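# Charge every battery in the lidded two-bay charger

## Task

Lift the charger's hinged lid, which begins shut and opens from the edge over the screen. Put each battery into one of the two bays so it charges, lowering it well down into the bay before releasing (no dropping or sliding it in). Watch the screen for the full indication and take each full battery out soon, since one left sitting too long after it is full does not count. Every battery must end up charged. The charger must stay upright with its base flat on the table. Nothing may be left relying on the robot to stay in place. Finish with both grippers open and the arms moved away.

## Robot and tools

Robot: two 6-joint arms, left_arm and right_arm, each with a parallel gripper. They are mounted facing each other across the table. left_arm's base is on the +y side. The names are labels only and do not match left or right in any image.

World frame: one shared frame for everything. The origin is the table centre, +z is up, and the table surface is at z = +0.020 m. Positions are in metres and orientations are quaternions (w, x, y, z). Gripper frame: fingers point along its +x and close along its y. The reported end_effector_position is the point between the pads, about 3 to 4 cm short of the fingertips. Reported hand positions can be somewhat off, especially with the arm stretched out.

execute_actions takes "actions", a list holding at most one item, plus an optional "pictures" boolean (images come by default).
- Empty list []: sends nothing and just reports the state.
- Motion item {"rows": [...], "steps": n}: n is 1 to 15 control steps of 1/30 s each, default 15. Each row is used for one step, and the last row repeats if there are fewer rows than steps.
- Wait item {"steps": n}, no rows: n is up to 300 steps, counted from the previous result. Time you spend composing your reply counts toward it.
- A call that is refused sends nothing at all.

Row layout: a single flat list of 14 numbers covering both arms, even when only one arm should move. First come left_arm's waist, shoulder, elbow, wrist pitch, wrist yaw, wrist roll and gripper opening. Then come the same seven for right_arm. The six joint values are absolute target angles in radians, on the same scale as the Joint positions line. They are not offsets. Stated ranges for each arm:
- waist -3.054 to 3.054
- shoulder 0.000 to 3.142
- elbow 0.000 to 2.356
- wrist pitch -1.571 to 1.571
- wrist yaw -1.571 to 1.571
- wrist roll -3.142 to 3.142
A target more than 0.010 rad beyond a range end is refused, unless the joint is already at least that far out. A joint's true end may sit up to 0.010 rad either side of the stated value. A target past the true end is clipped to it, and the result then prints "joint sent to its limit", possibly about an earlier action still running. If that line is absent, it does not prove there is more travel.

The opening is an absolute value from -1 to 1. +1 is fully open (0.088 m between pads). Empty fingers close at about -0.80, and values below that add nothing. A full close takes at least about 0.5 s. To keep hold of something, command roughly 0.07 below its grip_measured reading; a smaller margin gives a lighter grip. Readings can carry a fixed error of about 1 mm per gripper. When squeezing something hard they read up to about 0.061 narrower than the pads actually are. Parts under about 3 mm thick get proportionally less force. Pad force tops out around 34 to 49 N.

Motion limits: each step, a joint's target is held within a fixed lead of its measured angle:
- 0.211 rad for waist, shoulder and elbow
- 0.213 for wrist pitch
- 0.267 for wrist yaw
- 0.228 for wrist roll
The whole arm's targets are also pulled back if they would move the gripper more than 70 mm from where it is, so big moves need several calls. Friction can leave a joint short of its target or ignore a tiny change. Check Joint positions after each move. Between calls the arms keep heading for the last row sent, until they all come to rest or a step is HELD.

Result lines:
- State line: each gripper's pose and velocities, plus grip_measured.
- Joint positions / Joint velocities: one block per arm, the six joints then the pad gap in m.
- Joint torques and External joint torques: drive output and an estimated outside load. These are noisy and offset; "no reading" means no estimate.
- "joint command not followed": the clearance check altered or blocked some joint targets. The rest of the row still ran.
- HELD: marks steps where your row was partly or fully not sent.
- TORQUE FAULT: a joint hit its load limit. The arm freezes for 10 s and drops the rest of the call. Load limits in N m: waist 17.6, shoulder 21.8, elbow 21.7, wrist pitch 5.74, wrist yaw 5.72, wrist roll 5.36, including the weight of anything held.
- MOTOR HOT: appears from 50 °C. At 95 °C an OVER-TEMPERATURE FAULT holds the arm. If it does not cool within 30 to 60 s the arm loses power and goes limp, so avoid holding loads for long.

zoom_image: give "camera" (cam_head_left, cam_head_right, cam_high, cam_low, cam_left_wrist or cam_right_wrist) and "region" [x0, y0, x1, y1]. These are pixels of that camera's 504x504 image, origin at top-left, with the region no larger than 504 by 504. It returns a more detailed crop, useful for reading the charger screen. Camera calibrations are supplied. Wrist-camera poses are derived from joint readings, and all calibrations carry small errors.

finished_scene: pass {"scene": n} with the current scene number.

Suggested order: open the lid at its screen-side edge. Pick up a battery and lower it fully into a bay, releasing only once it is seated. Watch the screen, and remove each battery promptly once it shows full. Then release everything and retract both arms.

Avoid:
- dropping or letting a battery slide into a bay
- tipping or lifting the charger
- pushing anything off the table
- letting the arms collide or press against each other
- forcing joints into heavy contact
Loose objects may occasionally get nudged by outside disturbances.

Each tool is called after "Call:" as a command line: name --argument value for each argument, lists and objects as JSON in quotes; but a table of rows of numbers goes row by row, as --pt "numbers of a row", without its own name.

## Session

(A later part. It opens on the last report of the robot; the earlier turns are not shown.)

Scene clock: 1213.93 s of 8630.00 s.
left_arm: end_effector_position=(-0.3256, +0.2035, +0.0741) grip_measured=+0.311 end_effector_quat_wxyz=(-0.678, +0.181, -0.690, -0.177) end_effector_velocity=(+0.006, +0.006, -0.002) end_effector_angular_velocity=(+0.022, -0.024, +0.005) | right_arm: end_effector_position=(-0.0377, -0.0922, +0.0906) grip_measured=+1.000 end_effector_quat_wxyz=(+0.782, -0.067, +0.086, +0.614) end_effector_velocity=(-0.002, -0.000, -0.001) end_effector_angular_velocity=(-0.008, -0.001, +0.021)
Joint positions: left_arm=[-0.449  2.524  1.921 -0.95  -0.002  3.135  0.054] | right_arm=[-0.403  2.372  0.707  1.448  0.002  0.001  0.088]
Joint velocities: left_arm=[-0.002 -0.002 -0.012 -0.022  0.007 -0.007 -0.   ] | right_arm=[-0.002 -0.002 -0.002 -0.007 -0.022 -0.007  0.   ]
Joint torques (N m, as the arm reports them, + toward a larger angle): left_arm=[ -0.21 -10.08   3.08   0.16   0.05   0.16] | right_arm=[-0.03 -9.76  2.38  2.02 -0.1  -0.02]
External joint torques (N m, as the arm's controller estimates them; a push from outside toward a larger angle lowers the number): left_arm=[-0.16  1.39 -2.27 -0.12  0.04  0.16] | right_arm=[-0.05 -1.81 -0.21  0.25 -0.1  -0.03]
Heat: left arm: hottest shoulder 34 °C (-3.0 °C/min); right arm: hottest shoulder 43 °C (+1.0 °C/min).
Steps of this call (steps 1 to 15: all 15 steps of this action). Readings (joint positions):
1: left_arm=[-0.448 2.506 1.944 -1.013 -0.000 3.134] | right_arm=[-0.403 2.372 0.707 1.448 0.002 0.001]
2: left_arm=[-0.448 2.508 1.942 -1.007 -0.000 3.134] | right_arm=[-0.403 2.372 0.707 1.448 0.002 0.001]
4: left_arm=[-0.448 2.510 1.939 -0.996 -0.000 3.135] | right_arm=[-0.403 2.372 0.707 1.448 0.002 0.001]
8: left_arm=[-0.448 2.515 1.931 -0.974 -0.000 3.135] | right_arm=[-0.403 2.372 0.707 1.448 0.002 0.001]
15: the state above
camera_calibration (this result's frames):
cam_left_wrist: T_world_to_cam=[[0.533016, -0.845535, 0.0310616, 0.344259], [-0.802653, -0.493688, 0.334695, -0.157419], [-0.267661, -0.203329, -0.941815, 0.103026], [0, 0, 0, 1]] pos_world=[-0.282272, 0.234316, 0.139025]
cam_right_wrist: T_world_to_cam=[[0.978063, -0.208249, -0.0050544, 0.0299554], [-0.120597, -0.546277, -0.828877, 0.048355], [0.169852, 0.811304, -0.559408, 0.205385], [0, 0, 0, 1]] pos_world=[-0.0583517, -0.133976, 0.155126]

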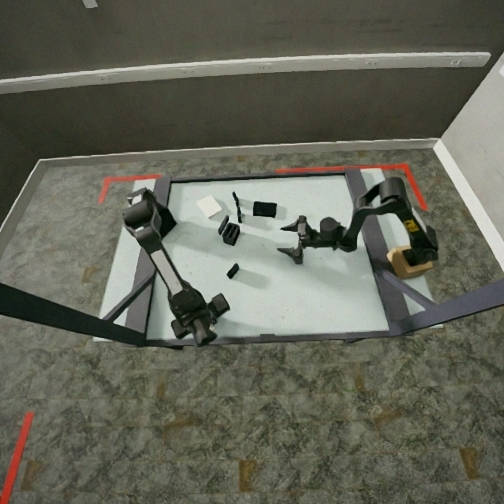

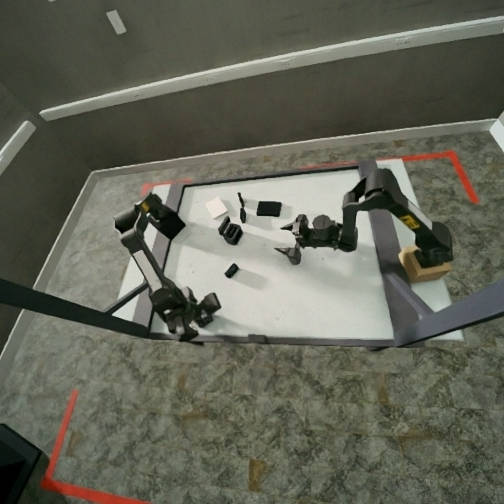

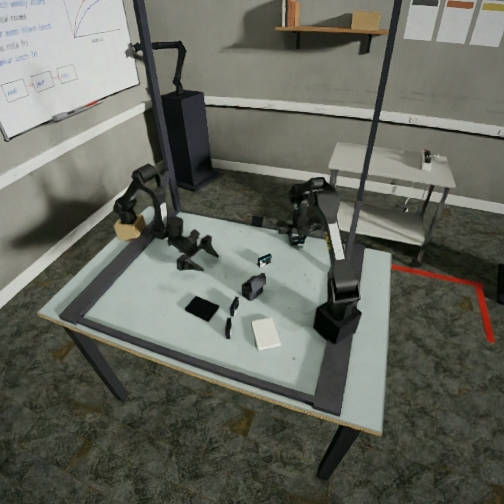

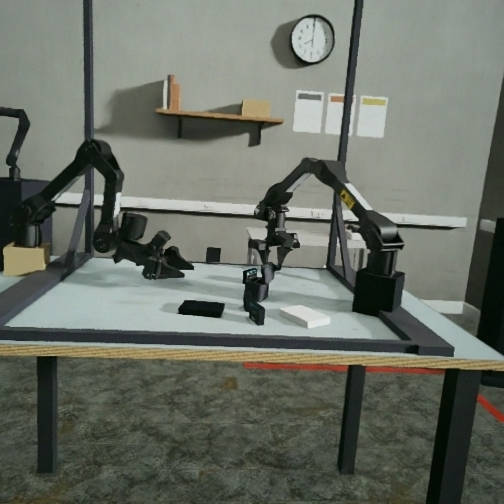

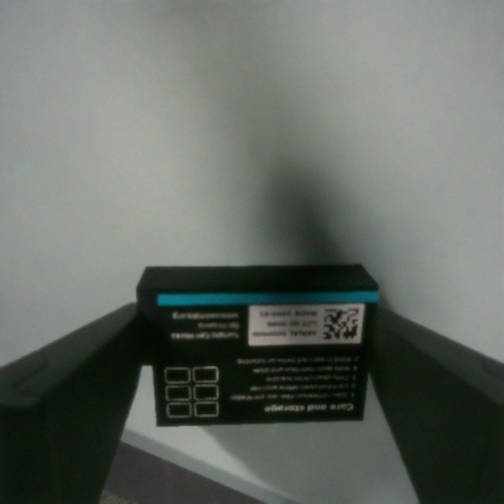

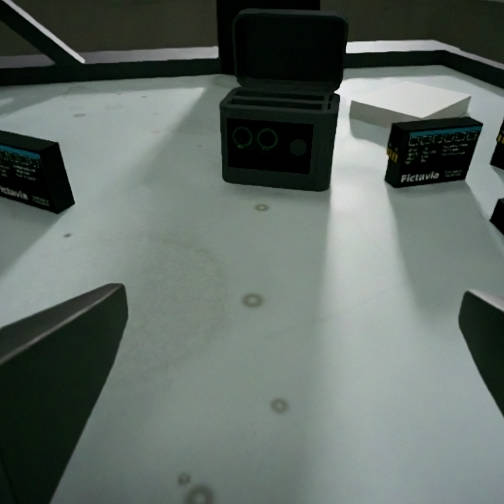

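Call:
execute_actions --actions '[{"rows":[[-0.45,2.53,1.92,-0.95,0,3.138,0.3,-0.403,2.36,0.7,1.45,0,0,1],[-0.45,2.53,1.92,-0.95,0,3.138,0.36,-0.403,2.36,0.7,1.45,0,0,1],[-0.45,2.53,1.92,-0.95,0,3.138,0.45,-0.403,2.36,0.7,1.45,0,0,1],[-0.45,2.53,1.92,-0.95,0,3.138,0.55,-0.403,2.36,0.7,1.45,0,0,1],[-0.45,2.53,1.92,-0.95,0,3.138,0.65,-0.403,2.36,0.7,1.45,0,0,1],[-0.45,2.51,1.93,-0.96,0,3.138,0.65,-0.403,2.36,0.7,1.45,0,0,1],[-0.45,2.495,1.94,-0.98,0,3.138,0.65,-0.403,2.36,0.7,1.45,0,0,1],[-0.45,2.48,1.95,-1.0,0,3.138,0.65,-0.403,2.36,0.7,1.45,0,0,1],[-0.45,2.465,1.955,-1.02,0,3.138,0.65,-0.403,2.36,0.7,1.45,0,0,1],[-0.45,2.45,1.96,-1.04,0,3.138,0.65,-0.403,2.36,0.7,1.45,0,0,1],[-0.45,2.43,1.96,-1.04,0,3.138,0.65,-0.403,2.36,0.7,1.45,0,0,1],[-0.45,2.41,1.95,-1.04,0,3.138,0.65,-0.403,2.36,0.7,1.45,0,0,1],[-0.45,2.39,1.93,-1.02,0,3.0,0.65,-0.403,2.36,0.7,1.45,0,0,1],[-0.45,2.37,1.9,-0.98,0,0,0.65,-0.403,2.36,0.7,1.45,0,0,1],[-0.45,2.35,1.87,-0.93,0,0,0.65,-0.403,2.36,0.7,1.45,0,0,1]],"steps":15}]' --pictures false

Call:
execute_actions --actions '[{"rows":[[-0.45,2.34,1.84,-0.88,0,0,0.65,-0.403,2.36,0.7,1.45,0,0,1],[-0.45,2.33,1.81,-0.83,0,0,0.65,-0.403,2.36,0.7,1.45,0,0,1],[-0.45,2.32,1.78,-0.78,0,0,0.65,-0.403,2.36,0.7,1.45,0,0,1],[-0.45,2.31,1.75,-0.73,0,0,0.65,-0.403,2.36,0.7,1.45,0,0,1],[-0.45,2.3,1.72,-0.68,0,0,0.65,-0.403,2.36,0.7,1.45,0,0,1],[-0.45,2.29,1.69,-0.63,0,0,0.65,-0.403,2.36,0.7,1.45,0,0,1],[-0.45,2.28,1.66,-0.58,0,0,0.65,-0.403,2.36,0.7,1.45,0,0,1],[-0.45,2.27,1.63,-0.53,0,0,0.65,-0.403,2.36,0.7,1.45,0,0,1],[-0.45,2.26,1.6,-0.48,0,0,0.65,-0.403,2.36,0.7,1.45,0,0,1],[-0.45,2.25,1.57,-0.43,0,0,0.65,-0.403,2.36,0.7,1.45,0,0,1],[-0.45,2.24,1.54,-0.38,0,0,0.65,-0.403,2.36,0.7,1.45,0,0,1],[-0.45,2.23,1.51,-0.33,0,0,0.65,-0.403,2.36,0.7,1.45,0,0,1],[-0.45,2.22,1.48,-0.28,0,0,0.65,-0.403,2.36,0.7,1.45,0,0,1],[-0.45,2.21,1.45,-0.23,0,0,0.65,-0.403,2.36,0.7,1.45,0,0,1],[-0.45,2.2,1.42,-0.18,0,0,0.65,-0.403,2.36,0.7,1.45,0,0,1]],"steps":15}]' --pictures false

Call:
execute_actions --actions '[{"rows":[[-0.45,2.19,1.39,-0.13,0,0,0.65,-0.403,2.36,0.7,1.45,0,0,1],[-0.45,2.18,1.36,-0.08,0,0,0.65,-0.403,2.36,0.7,1.45,0,0,1],[-0.45,2.17,1.335,-0.03,0,0,0.65,-0.403,2.36,0.7,1.45,0,0,1],[-0.45,2.165,1.31,0.02,0,0,0.65,-0.403,2.36,0.7,1.45,0,0,1],[-0.45,2.16,1.285,0.07,0,0,0.65,-0.403,2.36,0.7,1.45,0,0,1],[-0.45,2.155,1.26,0.12,0,0,0.65,-0.403,2.36,0.7,1.45,0,0,1],[-0.45,2.15,1.235,0.17,0,0,0.65,-0.403,2.36,0.7,1.45,0,0,1],[-0.45,2.145,1.21,0.22,0,0,0.65,-0.403,2.36,0.7,1.45,0,0,1],[-0.45,2.145,1.185,0.27,0,0,0.65,-0.403,2.36,0.7,1.45,0,0,1],[-0.45,2.15,1.16,0.32,0,0,0.65,-0.403,2.36,0.7,1.45,0,0,1],[-0.45,2.155,1.135,0.37,0,0,0.65,-0.403,2.36,0.7,1.45,0,0,1],[-0.45,2.16,1.11,0.42,0,0,0.65,-0.403,2.36,0.7,1.45,0,0,1],[-0.45,2.165,1.085,0.47,0,0,0.65,-0.403,2.36,0.7,1.45,0,0,1],[-0.45,2.17,1.06,0.52,0,0,0.65,-0.403,2.36,0.7,1.45,0,0,1],[-0.45,2.175,1.035,0.57,0,0,0.65,-0.403,2.36,0.7,1.45,0,0,1]],"steps":15}]' --pictures false

Call:
execute_actions --actions '[{"rows":[[-0.45,2.18,1.01,0.62,0,0,0.65,-0.403,2.36,0.7,1.45,0,0,1],[-0.45,2.185,0.985,0.67,0,0,0.65,-0.403,2.36,0.7,1.45,0,0,1],[-0.45,2.19,0.96,0.72,0,0,0.65,-0.403,2.36,0.7,1.45,0,0,1],[-0.45,2.195,0.935,0.77,0,0,0.65,-0.403,2.36,0.7,1.45,0,0,1],[-0.45,2.2,0.91,0.82,0,0,0.65,-0.403,2.36,0.7,1.45,0,0,1],[-0.45,2.21,0.885,0.87,0,0,0.65,-0.403,2.36,0.7,1.45,0,0,1],[-0.45,2.22,0.86,0.92,0,0,0.65,-0.403,2.36,0.7,1.45,0,0,1],[-0.45,2.235,0.835,0.97,0,0,0.65,-0.403,2.36,0.7,1.45,0,0,1],[-0.45,2.25,0.81,1.02,0,0,0.65,-0.403,2.36,0.7,1.45,0,0,1],[-0.45,2.27,0.785,1.07,0,0,0.65,-0.403,2.36,0.7,1.45,0,0,1],[-0.45,2.29,0.76,1.12,0,0,0.65,-0.403,2.36,0.7,1.45,0,0,1],[-0.45,2.31,0.74,1.17,0,0,0.65,-0.403,2.36,0.7,1.45,0,0,1],[-0.45,2.335,0.72,1.22,0,0,0.65,-0.403,2.36,0.7,1.45,0,0,1],[-0.45,2.36,0.70,1.26,0,0,0.65,-0.403,2.36,0.7,1.45,0,0,1],[-0.45,2.38,0.69,1.29,0,0,0.65,-0.403,2.36,0.7,1.45,0,0,1]],"steps":15}]' --pictures false

Call:
execute_actions --actions '[{"steps":15}]'

Scene clock: 1231.43 s of 8630.00 s.
left_arm: end_effector_position=(-0.3276, +0.2023, +0.1174) grip_measured=+0.643 end_effector_quat_wxyz=(-0.645, +0.234, -0.692, -0.224) end_effector_velocity=(-0.118, -0.065, +0.255) end_effector_angular_velocity=(-0.449, +1.066, +1.906) | right_arm: end_effector_position=(-0.0377, -0.0922, +0.0906) grip_measured=+1.000 end_effector_quat_wxyz=(+0.782, -0.067, +0.086, +0.614) end_effector_velocity=(-0.002, -0.000, -0.001) end_effector_angular_velocity=(-0.011, -0.015, +0.024)
Joint positions: left_arm=[-0.449  2.427  1.918 -0.994 -0.002  2.986  0.071] | right_arm=[-0.403  2.372  0.707  1.448  0.002  0.001  0.088]
Joint velocities: left_arm=[-0.002 -0.789 -0.457  0.813 -0.007 -1.912  0.002] | right_arm=[-0.002 -0.002 -0.002 -0.007 -0.022 -0.022  0.   ]
Joint torques (N m, as the arm reports them, + toward a larger angle): left_arm=[ -0.05 -14.4    3.57   0.3    0.1   -0.04] | right_arm=[-0.04 -9.76  2.38  2.02 -0.1  -0.02]
External joint torques (N m, as the arm's controller estimates them; a push from outside toward a larger angle lowers the number): left_arm=[-0.06 -3.83 -1.8   0.    0.08 -0.04] | right_arm=[-0.02 -1.73 -0.25  0.23 -0.1  -0.02]
Heat: left arm: hottest shoulder 37 °C (+0.0 °C/min); right arm: hottest shoulder 43 °C (+1.0 °C/min).
Steps of this call (steps 1 to 15: the robot went on to your last target; steps 16 to 510: nothing new was sent; steps 511 to 525: all 15 steps of this action). Readings (joint positions):
511: left_arm=[-0.449 2.524 1.920 -0.948 -0.002 3.135] | right_arm=[-0.403 2.372 0.707 1.448 0.002 0.001]
512: left_arm=[-0.449 2.524 1.920 -0.948 -0.002 3.135] | right_arm=[-0.403 2.372 0.707 1.448 0.002 0.001]
514: left_arm=[-0.449 2.524 1.920 -0.948 -0.002 3.135] | right_arm=[-0.403 2.372 0.707 1.448 0.002 0.001]
518: left_arm=[-0.449 2.524 1.925 -0.969 -0.002 3.135] | right_arm=[-0.403 2.372 0.707 1.448 0.002 0.001]
525: the state above

Scene clock: 1231.93 s of 8630.00 s.
left_arm: end_effector_position=(-0.3576, +0.1857, +0.1179) grip_measured=+0.647 end_effector_quat_wxyz=(-0.300, +0.446, -0.638, -0.552) end_effector_velocity=(-0.031, -0.017, +0.028) end_effector_angular_velocity=(+0.373, +1.241, +1.686) | right_arm: end_effector_position=(-0.0377, -0.0922, +0.0906) grip_measured=+1.000 end_effector_quat_wxyz=(+0.782, -0.067, +0.086, +0.614) end_effector_velocity=(-0.000, -0.001, -0.004) end_effector_angular_velocity=(-0.023, -0.000, +0.006)
Joint positions: left_arm=[-0.449  2.255  1.497 -0.307 -0.002  2.014  0.071] | right_arm=[-0.403  2.372  0.707  1.448  0.002  0.001  0.088]
Joint velocities: left_arm=[-0.002 -0.33  -0.886  1.458 -0.007 -1.927 -0.   ] | right_arm=[-0.002 -0.002 -0.002 -0.022 -0.007 -0.007  0.   ]
Joint torques (N m, as the arm reports them, + toward a larger angle): left_arm=[ -0.1  -14.96   4.24   1.03   0.16  -0.09] | right_arm=[-0.03 -9.75  2.39  2.02 -0.1  -0.02]
External joint torques (N m, as the arm's controller estimates them; a push from outside toward a larger angle lowers the number): left_arm=[-0.12 -4.13 -1.72 -0.09  0.11 -0.06] | right_arm=[-0.02 -1.8  -0.22  0.25 -0.1  -0.03]
Heat: left arm: hottest shoulder 37 °C (+0.0 °C/min); right arm: hottest shoulder 43 °C (+1.0 °C/min).
Steps of this call (steps 1 to 15: all 15 steps of this action). Readings (joint positions):
1: left_arm=[-0.449 2.401 1.901 -0.962 -0.002 2.921] | right_arm=[-0.403 2.372 0.707 1.448 0.002 0.001]
2: left_arm=[-0.449 2.377 1.880 -0.925 -0.002 2.857] | right_arm=[-0.403 2.372 0.707 1.448 0.002 0.001]
4: left_arm=[-0.449 2.339 1.833 -0.838 -0.002 2.727] | right_arm=[-0.403 2.372 0.707 1.448 0.002 0.001]
8: left_arm=[-0.449 2.302 1.715 -0.651 -0.002 2.467] | right_arm=[-0.403 2.372 0.707 1.448 0.002 0.001]
15: the state above

Scene clock: 1232.43 s of 8630.00 s.
left_arm: end_effector_position=(-0.3624, +0.1830, +0.1360) grip_measured=+0.648 end_effector_quat_wxyz=(+0.060, +0.375, -0.393, -0.837) end_effector_velocity=(+0.057, +0.034, -0.023) end_effector_angular_velocity=(+1.060, +1.309, +1.102) | right_arm: end_effector_position=(-0.0377, -0.0922, +0.0906) grip_measured=+1.000 end_effector_quat_wxyz=(+0.782, -0.067, +0.086, +0.614) end_effector_velocity=(-0.002, -0.000, -0.001) end_effector_angular_velocity=(-0.011, -0.015, +0.024)
Joint positions: left_arm=[-0.449  2.166  1.103  0.443 -0.002  1.042  0.071] | right_arm=[-0.403  2.372  0.707  1.448  0.002  0.001  0.088]
Joint velocities: left_arm=[-0.002 -0.002 -0.789  1.414  0.007 -1.912 -0.   ] | right_arm=[-0.002 -0.002 -0.002 -0.007 -0.022 -0.022  0.   ]
Joint torques (N m, as the arm reports them, + toward a larger angle): left_arm=[-0.03 -9.89  3.61  1.52  0.09 -0.06] | right_arm=[-0.03 -9.75  2.38  2.01 -0.11 -0.02]
External joint torques (N m, as the arm's controller estimates them; a push from outside toward a larger angle lowers the number): left_arm=[ 0.   -0.59 -1.71 -0.09  0.06 -0.02] | right_arm=[ 0.   -1.77 -0.23  0.24 -0.11 -0.03]
Heat: left arm: hottest shoulder 37 °C (+0.0 °C/min); right arm: hottest shoulder 43 °C (+1.0 °C/min).
Steps of this call (steps 1 to 15: all 15 steps of this action). Readings (joint positions):
1: left_arm=[-0.449 2.243 1.467 -0.256 -0.002 1.949] | right_arm=[-0.403 2.372 0.707 1.448 0.002 0.001]
2: left_arm=[-0.449 2.231 1.438 -0.205 -0.002 1.885] | right_arm=[-0.403 2.372 0.707 1.448 0.002 0.001]
4: left_arm=[-0.449 2.207 1.382 -0.105 -0.002 1.755] | right_arm=[-0.403 2.372 0.707 1.448 0.002 0.001]
8: left_arm=[-0.449 2.174 1.281 0.096 -0.002 1.495] | right_arm=[-0.403 2.372 0.707 1.448 0.002 0.001]
15: the state above

Scene clock: 1232.93 s of 8630.00 s.
left_arm: end_effector_position=(-0.3119, +0.2110, +0.0954) grip_measured=+0.648 end_effector_quat_wxyz=(+0.237, +0.199, +0.002, -0.951) end_effector_velocity=(+0.163, +0.090, -0.219) end_effector_angular_velocity=(+0.945, +0.372, +0.418) | right_arm: end_effector_position=(-0.0377, -0.0922, +0.0906) grip_measured=+1.000 end_effector_quat_wxyz=(+0.782, -0.067, +0.086, +0.614) end_effector_velocity=(+0.002, -0.002, -0.003) end_effector_angular_velocity=(-0.013, -0.003, +0.001)
Joint positions: left_arm=[-0.449  2.314  0.739  1.186 -0.002  0.096  0.071] | right_arm=[-0.403  2.372  0.707  1.448  0.002  0.001  0.088]
Joint velocities: left_arm=[-0.002  0.662 -0.579  1.106 -0.007 -1.092 -0.   ] | right_arm=[-0.007  0.002 -0.002 -0.007 -0.007 -0.007  0.   ]
Joint torques (N m, as the arm reports them, + toward a larger angle): left_arm=[-0.14 -7.91  1.79  1.6   0.08 -0.04] | right_arm=[-0.02 -9.75  2.39  2.02 -0.11 -0.02]
External joint torques (N m, as the arm's controller estimates them; a push from outside toward a larger angle lowers the number): left_arm=[-0.07  0.32 -1.54 -0.17  0.07 -0.01] | right_arm=[-0.02 -1.84 -0.19  0.27 -0.1  -0.03]
Heat: left arm: hottest shoulder 37 °C (+0.0 °C/min); right arm: hottest shoulder 43 °C (+1.0 °C/min).
Steps of this call (steps 1 to 15: all 15 steps of this action). Readings (joint positions):
1: left_arm=[-0.449 2.166 1.077 0.493 -0.002 0.977] | right_arm=[-0.403 2.372 0.707 1.448 0.002 0.001]
2: left_arm=[-0.449 2.166 1.052 0.544 -0.002 0.912] | right_arm=[-0.403 2.372 0.707 1.448 0.002 0.001]
4: left_arm=[-0.449 2.170 1.003 0.646 -0.002 0.782] | right_arm=[-0.403 2.372 0.707 1.448 0.002 0.001]
8: left_arm=[-0.449 2.192 0.905 0.847 -0.002 0.523] | right_arm=[-0.403 2.372 0.707 1.448 0.002 0.001]
15: the state above

Scene clock: 1233.43 s of 8630.00 s.
left_arm: end_effector_position=(-0.2990, +0.2181, +0.0801) grip_measured=+0.648 end_effector_quat_wxyz=(+0.246, +0.188, +0.046, -0.950) end_effector_velocity=(+0.003, +0.004, -0.007) end_effector_angular_velocity=(+0.031, -0.019, +0.008) | right_arm: end_effector_position=(-0.0377, -0.0922, +0.0906) grip_measured=+1.000 end_effector_quat_wxyz=(+0.782, -0.067, +0.086, +0.614) end_effector_velocity=(+0.002, -0.001, -0.003) end_effector_angular_velocity=(-0.019, -0.004, -0.008)
Joint positions: left_arm=[-0.449  2.371  0.693  1.289 -0.002  0.004  0.071] | right_arm=[-0.403  2.372  0.707  1.448  0.002  0.001  0.088]
Joint velocities: left_arm=[-0.007  0.002 -0.007 -0.022 -0.007 -0.022 -0.   ] | right_arm=[-0.002 -0.002  0.002 -0.022  0.007 -0.007  0.   ]
Joint torques (N m, as the arm reports them, + toward a larger angle): left_arm=[-0.19 -7.79  1.31  1.5   0.08 -0.04] | right_arm=[-0.03 -9.76  2.38  2.01 -0.11 -0.02]
External joint torques (N m, as the arm's controller estimates them; a push from outside toward a larger angle lowers the number): left_arm=[-0.13 -0.12 -1.09 -0.18  0.07 -0.05] | right_arm=[-0.02 -1.69 -0.31  0.22 -0.11 -0.03]
Heat: left arm: hottest shoulder 37 °C (+0.0 °C/min); right arm: hottest shoulder 43 °C (+1.0 °C/min).
Steps of this call (steps 1 to 15: the robot went on to your last target). Readings (joint positions):
1: left_arm=[-0.449 2.333 0.723 1.217 -0.002 0.067] | right_arm=[-0.403 2.372 0.707 1.448 0.002 0.001]
2: left_arm=[-0.449 2.348 0.710 1.235 -0.002 0.047] | right_arm=[-0.403 2.372 0.707 1.448 0.002 0.001]
4: left_arm=[-0.449 2.367 0.696 1.260 -0.002 0.024] | right_arm=[-0.403 2.372 0.707 1.448 0.002 0.001]
8: left_arm=[-0.449 2.371 0.693 1.286 -0.002 0.008] | right_arm=[-0.403 2.372 0.707 1.448 0.002 0.001]
15: the state above
camera_calibration (this result's frames):
cam_left_wrist: T_world_to_cam=[[-0.475741, 0.877961, 0.0534275, -0.337102], [0.554693, 0.346603, -0.756427, 0.179102], [-0.682632, -0.330228, -0.651892, -0.000840373], [0, 0, 0, 1]] pos_world=[-0.260293, 0.233607, 0.152941]
cam_right_wrist: T_world_to_cam=[[0.978063, -0.208249, -0.0050544, 0.0299554], [-0.120597, -0.546277, -0.828877, 0.048355], [0.169852, 0.811304, -0.559408, 0.205385], [0, 0, 0, 1]] pos_world=[-0.0583517, -0.133976, 0.155126]

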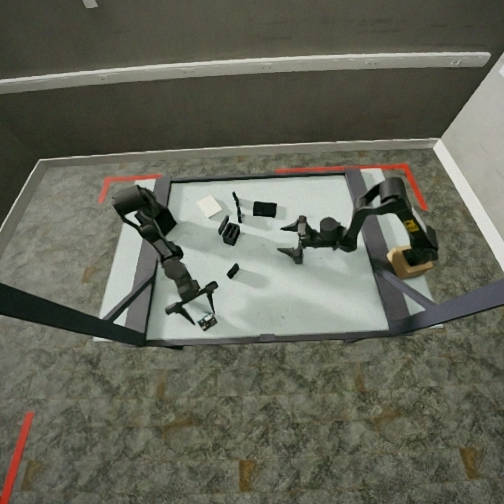

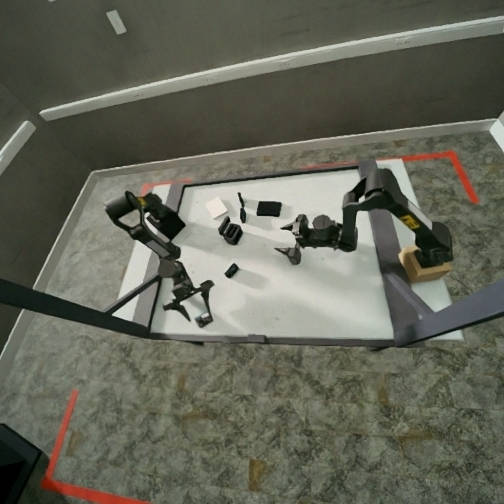

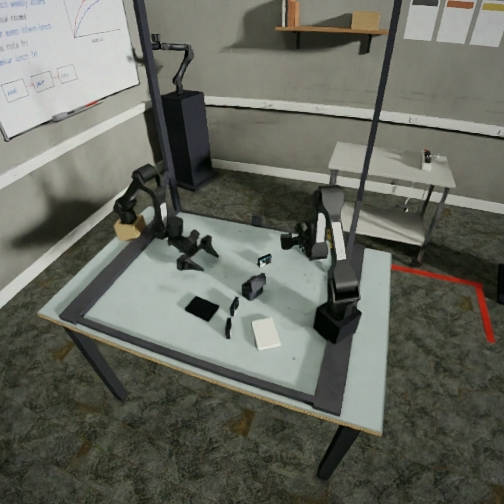

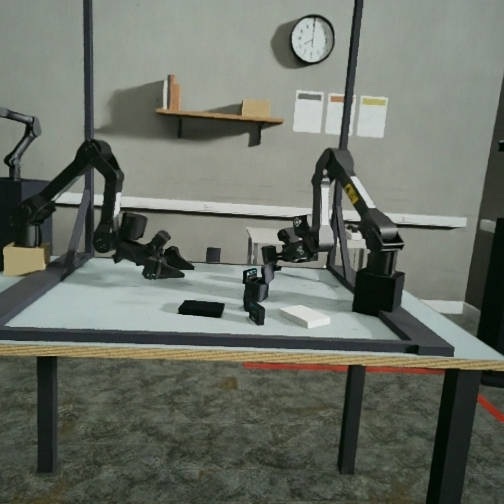

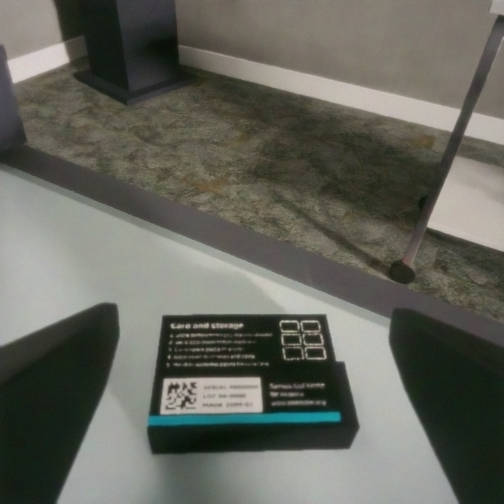

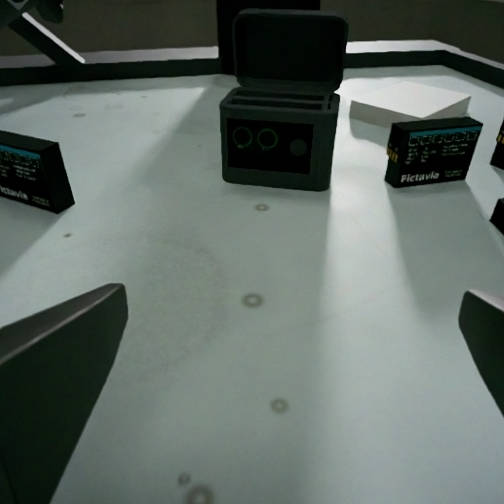

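Call:
zoom_image --camera "cam_right_wrist" --region '[200, 60, 504, 220]'

Call:
zoom_image --camera "cam_right_wrist" --region '[0, 110, 120, 230]'

Region (200, 60, 504, 220) of cam_right_wrist's 504x504 image, scaled by 1.658, with more detail than that image has; it fills the top 265 rows of this view, and the rest is white.

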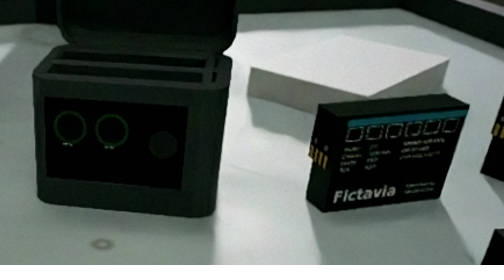

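Region (0, 110, 120, 230) of cam_right_wrist's 504x504 image, scaled by 4.200, with more detail than that image has.

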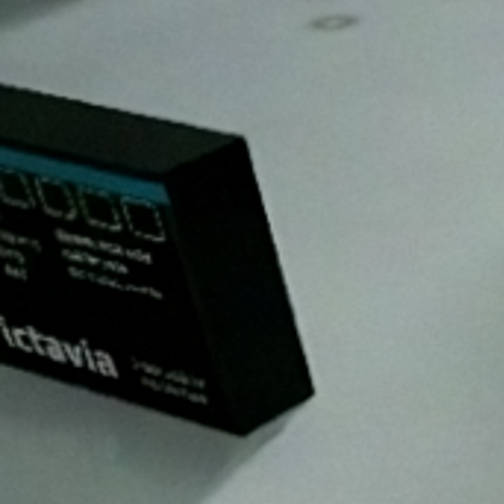

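Call:
execute_actions --actions '[{"rows":[[-0.45,2.392,0.691,1.293,0,0,0.65,-0.403,2.36,0.7,1.45,0,0,1],[-0.45,2.404,0.691,1.296,0,0,0.65,-0.403,2.36,0.7,1.45,0,0,1],[-0.45,2.416,0.692,1.299,0,0,0.65,-0.403,2.36,0.7,1.45,0,0,1],[-0.45,2.428,0.693,1.302,0,0,0.65,-0.403,2.36,0.7,1.45,0,0,1],[-0.45,2.438,0.694,1.305,0,0,0.65,-0.403,2.36,0.7,1.45,0,0,1],[-0.45,2.447,0.694,1.308,0,0,0.65,-0.403,2.36,0.7,1.45,0,0,1],[-0.45,2.454,0.695,1.31,0,0,0.65,-0.403,2.36,0.7,1.45,0,0,1],[-0.45,2.46,0.695,1.311,0,0,0.65,-0.403,2.36,0.7,1.45,0,0,1],[-0.45,2.46,0.702,1.305,0,0,0.65,-0.403,2.36,0.7,1.45,0,0,1],[-0.45,2.461,0.709,1.299,0,0,0.65,-0.403,2.36,0.7,1.45,0,0,1],[-0.45,2.462,0.716,1.293,0,0,0.65,-0.403,2.36,0.7,1.45,0,0,1]],"steps":15}]'

Scene clock: 1243.97 s of 8630.00 s.
left_arm: end_effector_position=(-0.2930, +0.2214, +0.0519) grip_measured=+0.648 end_effector_quat_wxyz=(+0.245, +0.214, +0.053, -0.944) end_effector_velocity=(-0.016, -0.009, +0.009) end_effector_angular_velocity=(-0.032, +0.024, +0.009) | right_arm: end_effector_position=(-0.0377, -0.0922, +0.0906) grip_measured=+1.000 end_effector_quat_wxyz=(+0.782, -0.067, +0.086, +0.614) end_effector_velocity=(-0.003, -0.002, -0.004) end_effector_angular_velocity=(-0.017, +0.002, +0.021)
Joint positions: left_arm=[-0.449  2.45   0.709  1.297 -0.002  0.003  0.071] | right_arm=[-0.403  2.372  0.707  1.448  0.002  0.001  0.088]
Joint velocities: left_arm=[-0.007 -0.002  0.056 -0.022 -0.022  0.007 -0.   ] | right_arm=[-0.002  0.002 -0.007 -0.007 -0.022 -0.007  0.   ]
Joint torques (N m, as the arm reports them, + toward a larger angle): left_arm=[-0.14 -7.58  1.48  1.27  0.1  -0.05] | right_arm=[-0.03 -9.75  2.37  2.02 -0.1  -0.02]
External joint torques (N m, as the arm's controller estimates them; a push from outside toward a larger angle lowers the number): left_arm=[-0.11  0.16 -0.5  -0.38  0.1  -0.06] | right_arm=[-0.09 -1.82 -0.22  0.25 -0.09 -0.03]
Heat: left arm: hottest shoulder 37 °C (+1.0 °C/min); right arm: hottest shoulder 43 °C (+0.0 °C/min).
Steps of this call (steps 1 to 15: the robot went on to your last target; steps 16 to 301: nothing new was sent; steps 302 to 316: all 15 steps of this action). Readings (joint positions):
302: left_arm=[-0.449 2.372 0.693 1.289 -0.002 0.003] | right_arm=[-0.403 2.372 0.707 1.448 0.002 0.001]
303: left_arm=[-0.449 2.375 0.693 1.292 -0.002 0.003] | right_arm=[-0.403 2.372 0.707 1.448 0.002 0.001]
305: left_arm=[-0.449 2.387 0.693 1.297 -0.002 0.003] | right_arm=[-0.403 2.372 0.707 1.448 0.002 0.001]
309: left_arm=[-0.449 2.429 0.693 1.302 -0.002 0.003] | right_arm=[-0.403 2.372 0.707 1.448 0.002 0.001]
316: the state above
camera_calibration (this result's frames):
cam_left_wrist: T_world_to_cam=[[-0.478472, 0.87643, 0.0541692, -0.336152], [0.590232, 0.366675, -0.719149, 0.157345], [-0.650147, -0.31212, -0.692741, -0.00648177], [0, 0, 0, 1]] pos_world=[-0.257923, 0.234896, 0.126873]
cam_right_wrist: T_world_to_cam=[[0.978063, -0.208249, -0.0050544, 0.0299554], [-0.120597, -0.546277, -0.828877, 0.048355], [0.169852, 0.811304, -0.559408, 0.205385], [0, 0, 0, 1]] pos_world=[-0.0583517, -0.133976, 0.155126]

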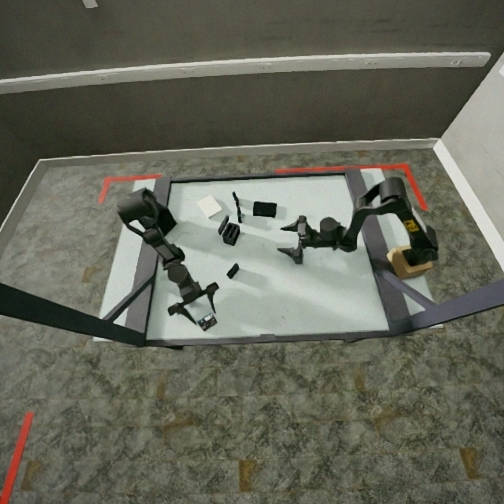

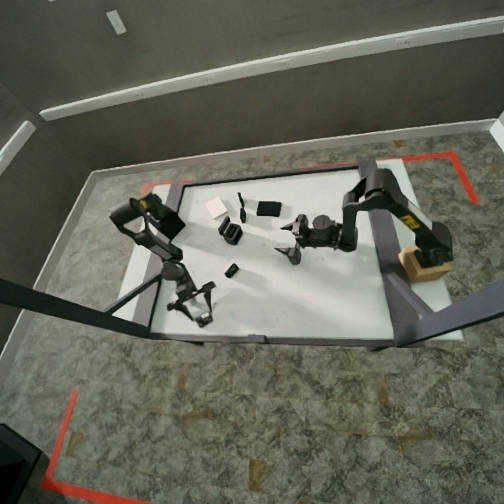

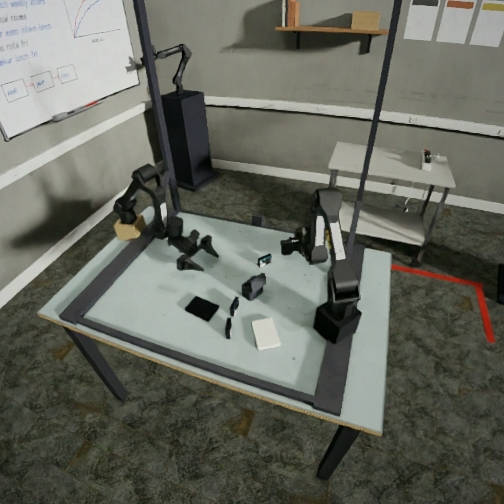

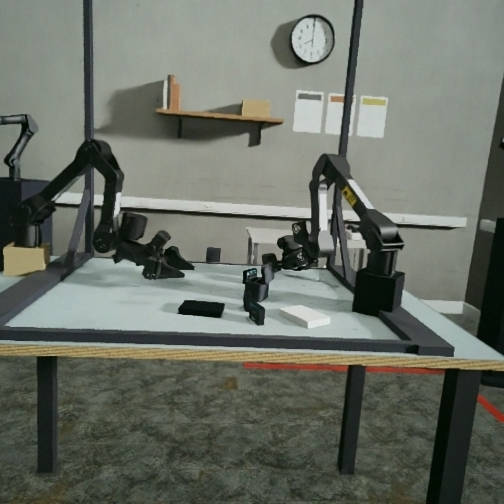

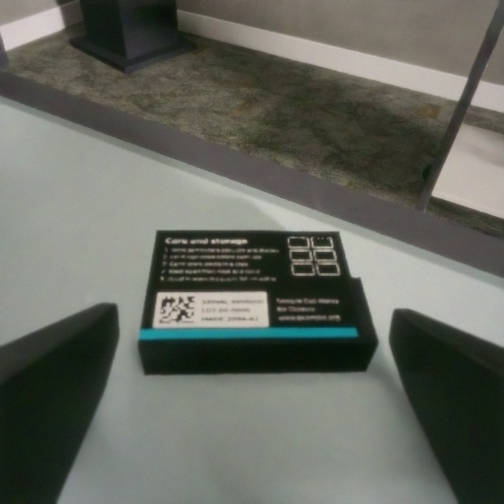

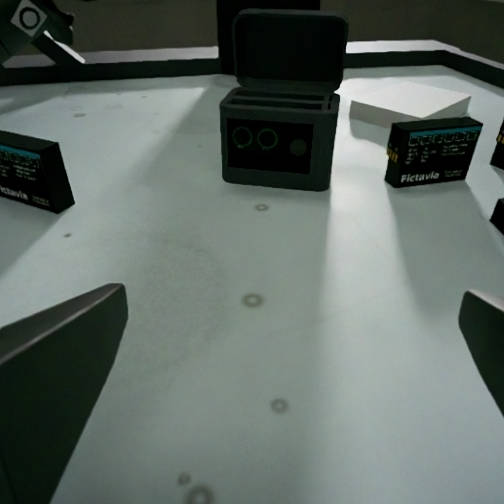

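Call:
execute_actions --actions '[{"rows":[[-0.45,2.464,0.722,1.288,0,0,0.6,-0.403,2.36,0.7,1.45,0,0,1],[-0.45,2.465,0.728,1.283,0,0,0.55,-0.403,2.36,0.7,1.45,0,0,1],[-0.45,2.465,0.728,1.283,0,0,0.5,-0.403,2.36,0.7,1.45,0,0,1],[-0.45,2.465,0.728,1.283,0,0,0.47,-0.403,2.36,0.7,1.45,0,0,1],[-0.45,2.465,0.728,1.283,0,0,0.44,-0.403,2.36,0.7,1.45,0,0,1],[-0.45,2.465,0.728,1.283,0,0,0.41,-0.403,2.36,0.7,1.45,0,0,1],[-0.45,2.465,0.728,1.283,0,0,0.38,-0.403,2.36,0.7,1.45,0,0,1],[-0.45,2.465,0.728,1.283,0,0,0.35,-0.403,2.36,0.7,1.45,0,0,1],[-0.45,2.465,0.728,1.283,0,0,0.32,-0.403,2.36,0.7,1.45,0,0,1],[-0.45,2.465,0.728,1.283,0,0,0.29,-0.403,2.36,0.7,1.45,0,0,1],[-0.45,2.465,0.728,1.283,0,0,0.26,-0.403,2.36,0.7,1.45,0,0,1],[-0.45,2.465,0.728,1.283,0,0,0.24,-0.403,2.36,0.7,1.45,0,0,1]],"steps":15}]'

Scene clock: 1248.97 s of 8630.00 s.
left_arm: end_effector_position=(-0.2962, +0.2197, +0.0517) grip_measured=+0.321 end_effector_quat_wxyz=(+0.245, +0.214, +0.053, -0.944) end_effector_velocity=(-0.000, -0.000, +0.002) end_effector_angular_velocity=(+0.011, +0.015, +0.014) | right_arm: end_effector_position=(-0.0377, -0.0922, +0.0906) grip_measured=+1.000 end_effector_quat_wxyz=(+0.782, -0.067, +0.086, +0.614) end_effector_velocity=(+0.002, -0.000, -0.002) end_effector_angular_velocity=(-0.009, -0.007, -0.008)
Joint positions: left_arm=[-0.449  2.452  0.724  1.284 -0.002  0.003  0.055] | right_arm=[-0.403  2.372  0.707  1.448  0.002  0.001  0.088]
Joint velocities: left_arm=[-0.002 -0.002 -0.002  0.007 -0.007 -0.022 -0.   ] | right_arm=[-0.002  0.002  0.002 -0.007  0.007 -0.007  0.   ]
Joint torques (N m, as the arm reports them, + toward a larger angle): left_arm=[-0.07 -7.53  2.01  1.37  0.08 -0.03] | right_arm=[-0.03 -9.76  2.38  2.01 -0.11 -0.02]
External joint torques (N m, as the arm's controller estimates them; a push from outside toward a larger angle lowers the number): left_arm=[-0.06  0.37 -0.19 -0.32  0.08 -0.04] | right_arm=[-0.01 -1.78 -0.27  0.24 -0.11 -0.03]
Heat: left arm: hottest shoulder 36 °C (+0.0 °C/min); right arm: hottest shoulder 43 °C (+0.0 °C/min).
Steps of this call (steps 1 to 15: the robot went on to your last target; steps 16 to 135: nothing new was sent; steps 136 to 150: all 15 steps of this action). Readings (joint positions):
136: left_arm=[-0.449 2.450 0.713 1.293 -0.002 0.003] | right_arm=[-0.403 2.372 0.707 1.448 0.002 0.001]
137: left_arm=[-0.449 2.451 0.715 1.291 -0.002 0.003] | right_arm=[-0.403 2.372 0.707 1.448 0.002 0.001]
139: left_arm=[-0.449 2.452 0.720 1.287 -0.002 0.003] | right_arm=[-0.403 2.372 0.707 1.448 0.002 0.001]
143: left_arm=[-0.449 2.452 0.723 1.285 -0.002 0.003] | right_arm=[-0.403 2.372 0.707 1.448 0.002 0.001]
150: the state above
camera_calibration (this result's frames):
cam_left_wrist: T_world_to_cam=[[-0.478454, 0.87644, 0.0541671, -0.33612], [0.589992, 0.366542, -0.719414, 0.159699], [-0.650378, -0.312248, -0.692467, -0.00922201], [0, 0, 0, 1]] pos_world=[-0.261037, 0.233173, 0.12671]
cam_right_wrist: T_world_to_cam=[[0.978063, -0.208249, -0.0050544, 0.0299554], [-0.120597, -0.546277, -0.828877, 0.048355], [0.169852, 0.811304, -0.559408, 0.205385], [0, 0, 0, 1]] pos_world=[-0.0583517, -0.133976, 0.155126]

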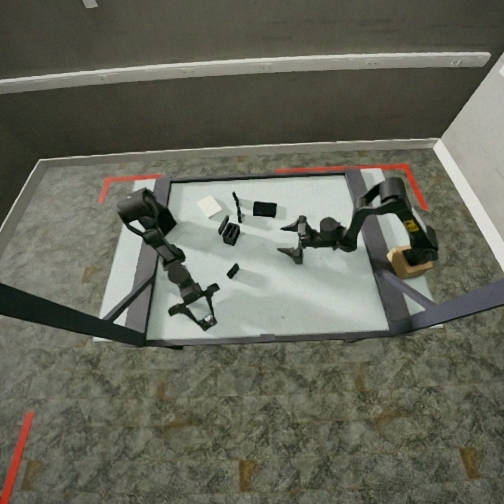

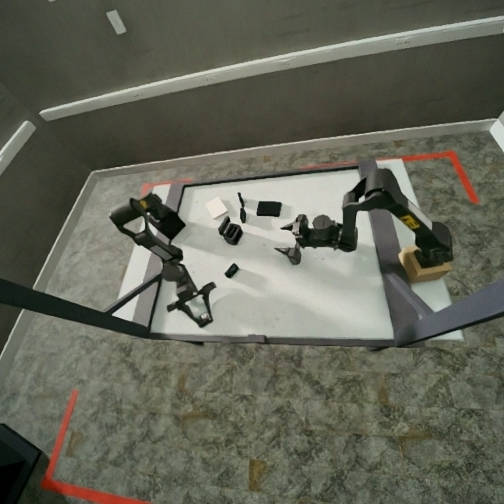

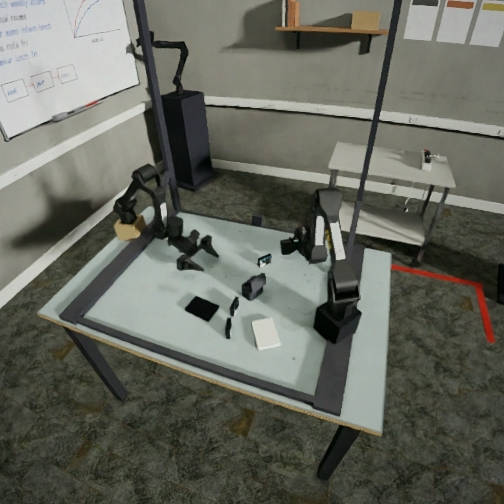

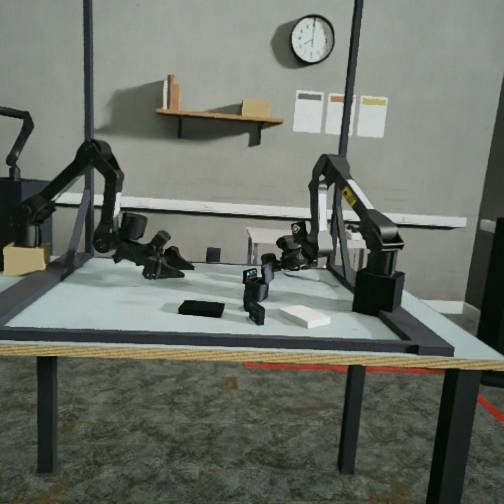

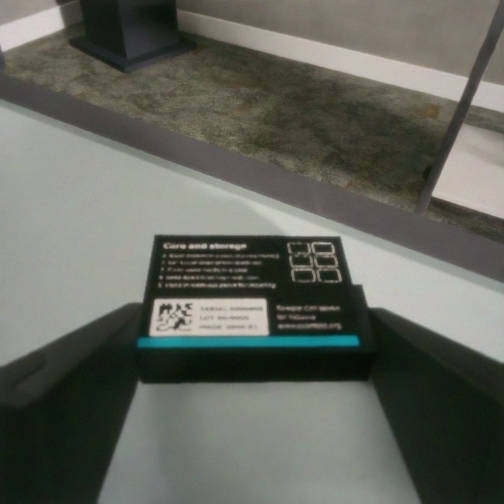

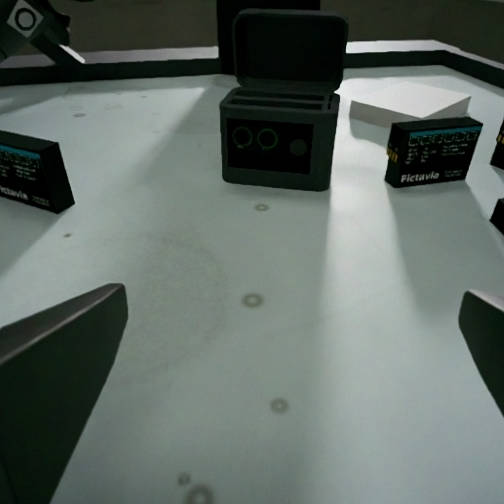

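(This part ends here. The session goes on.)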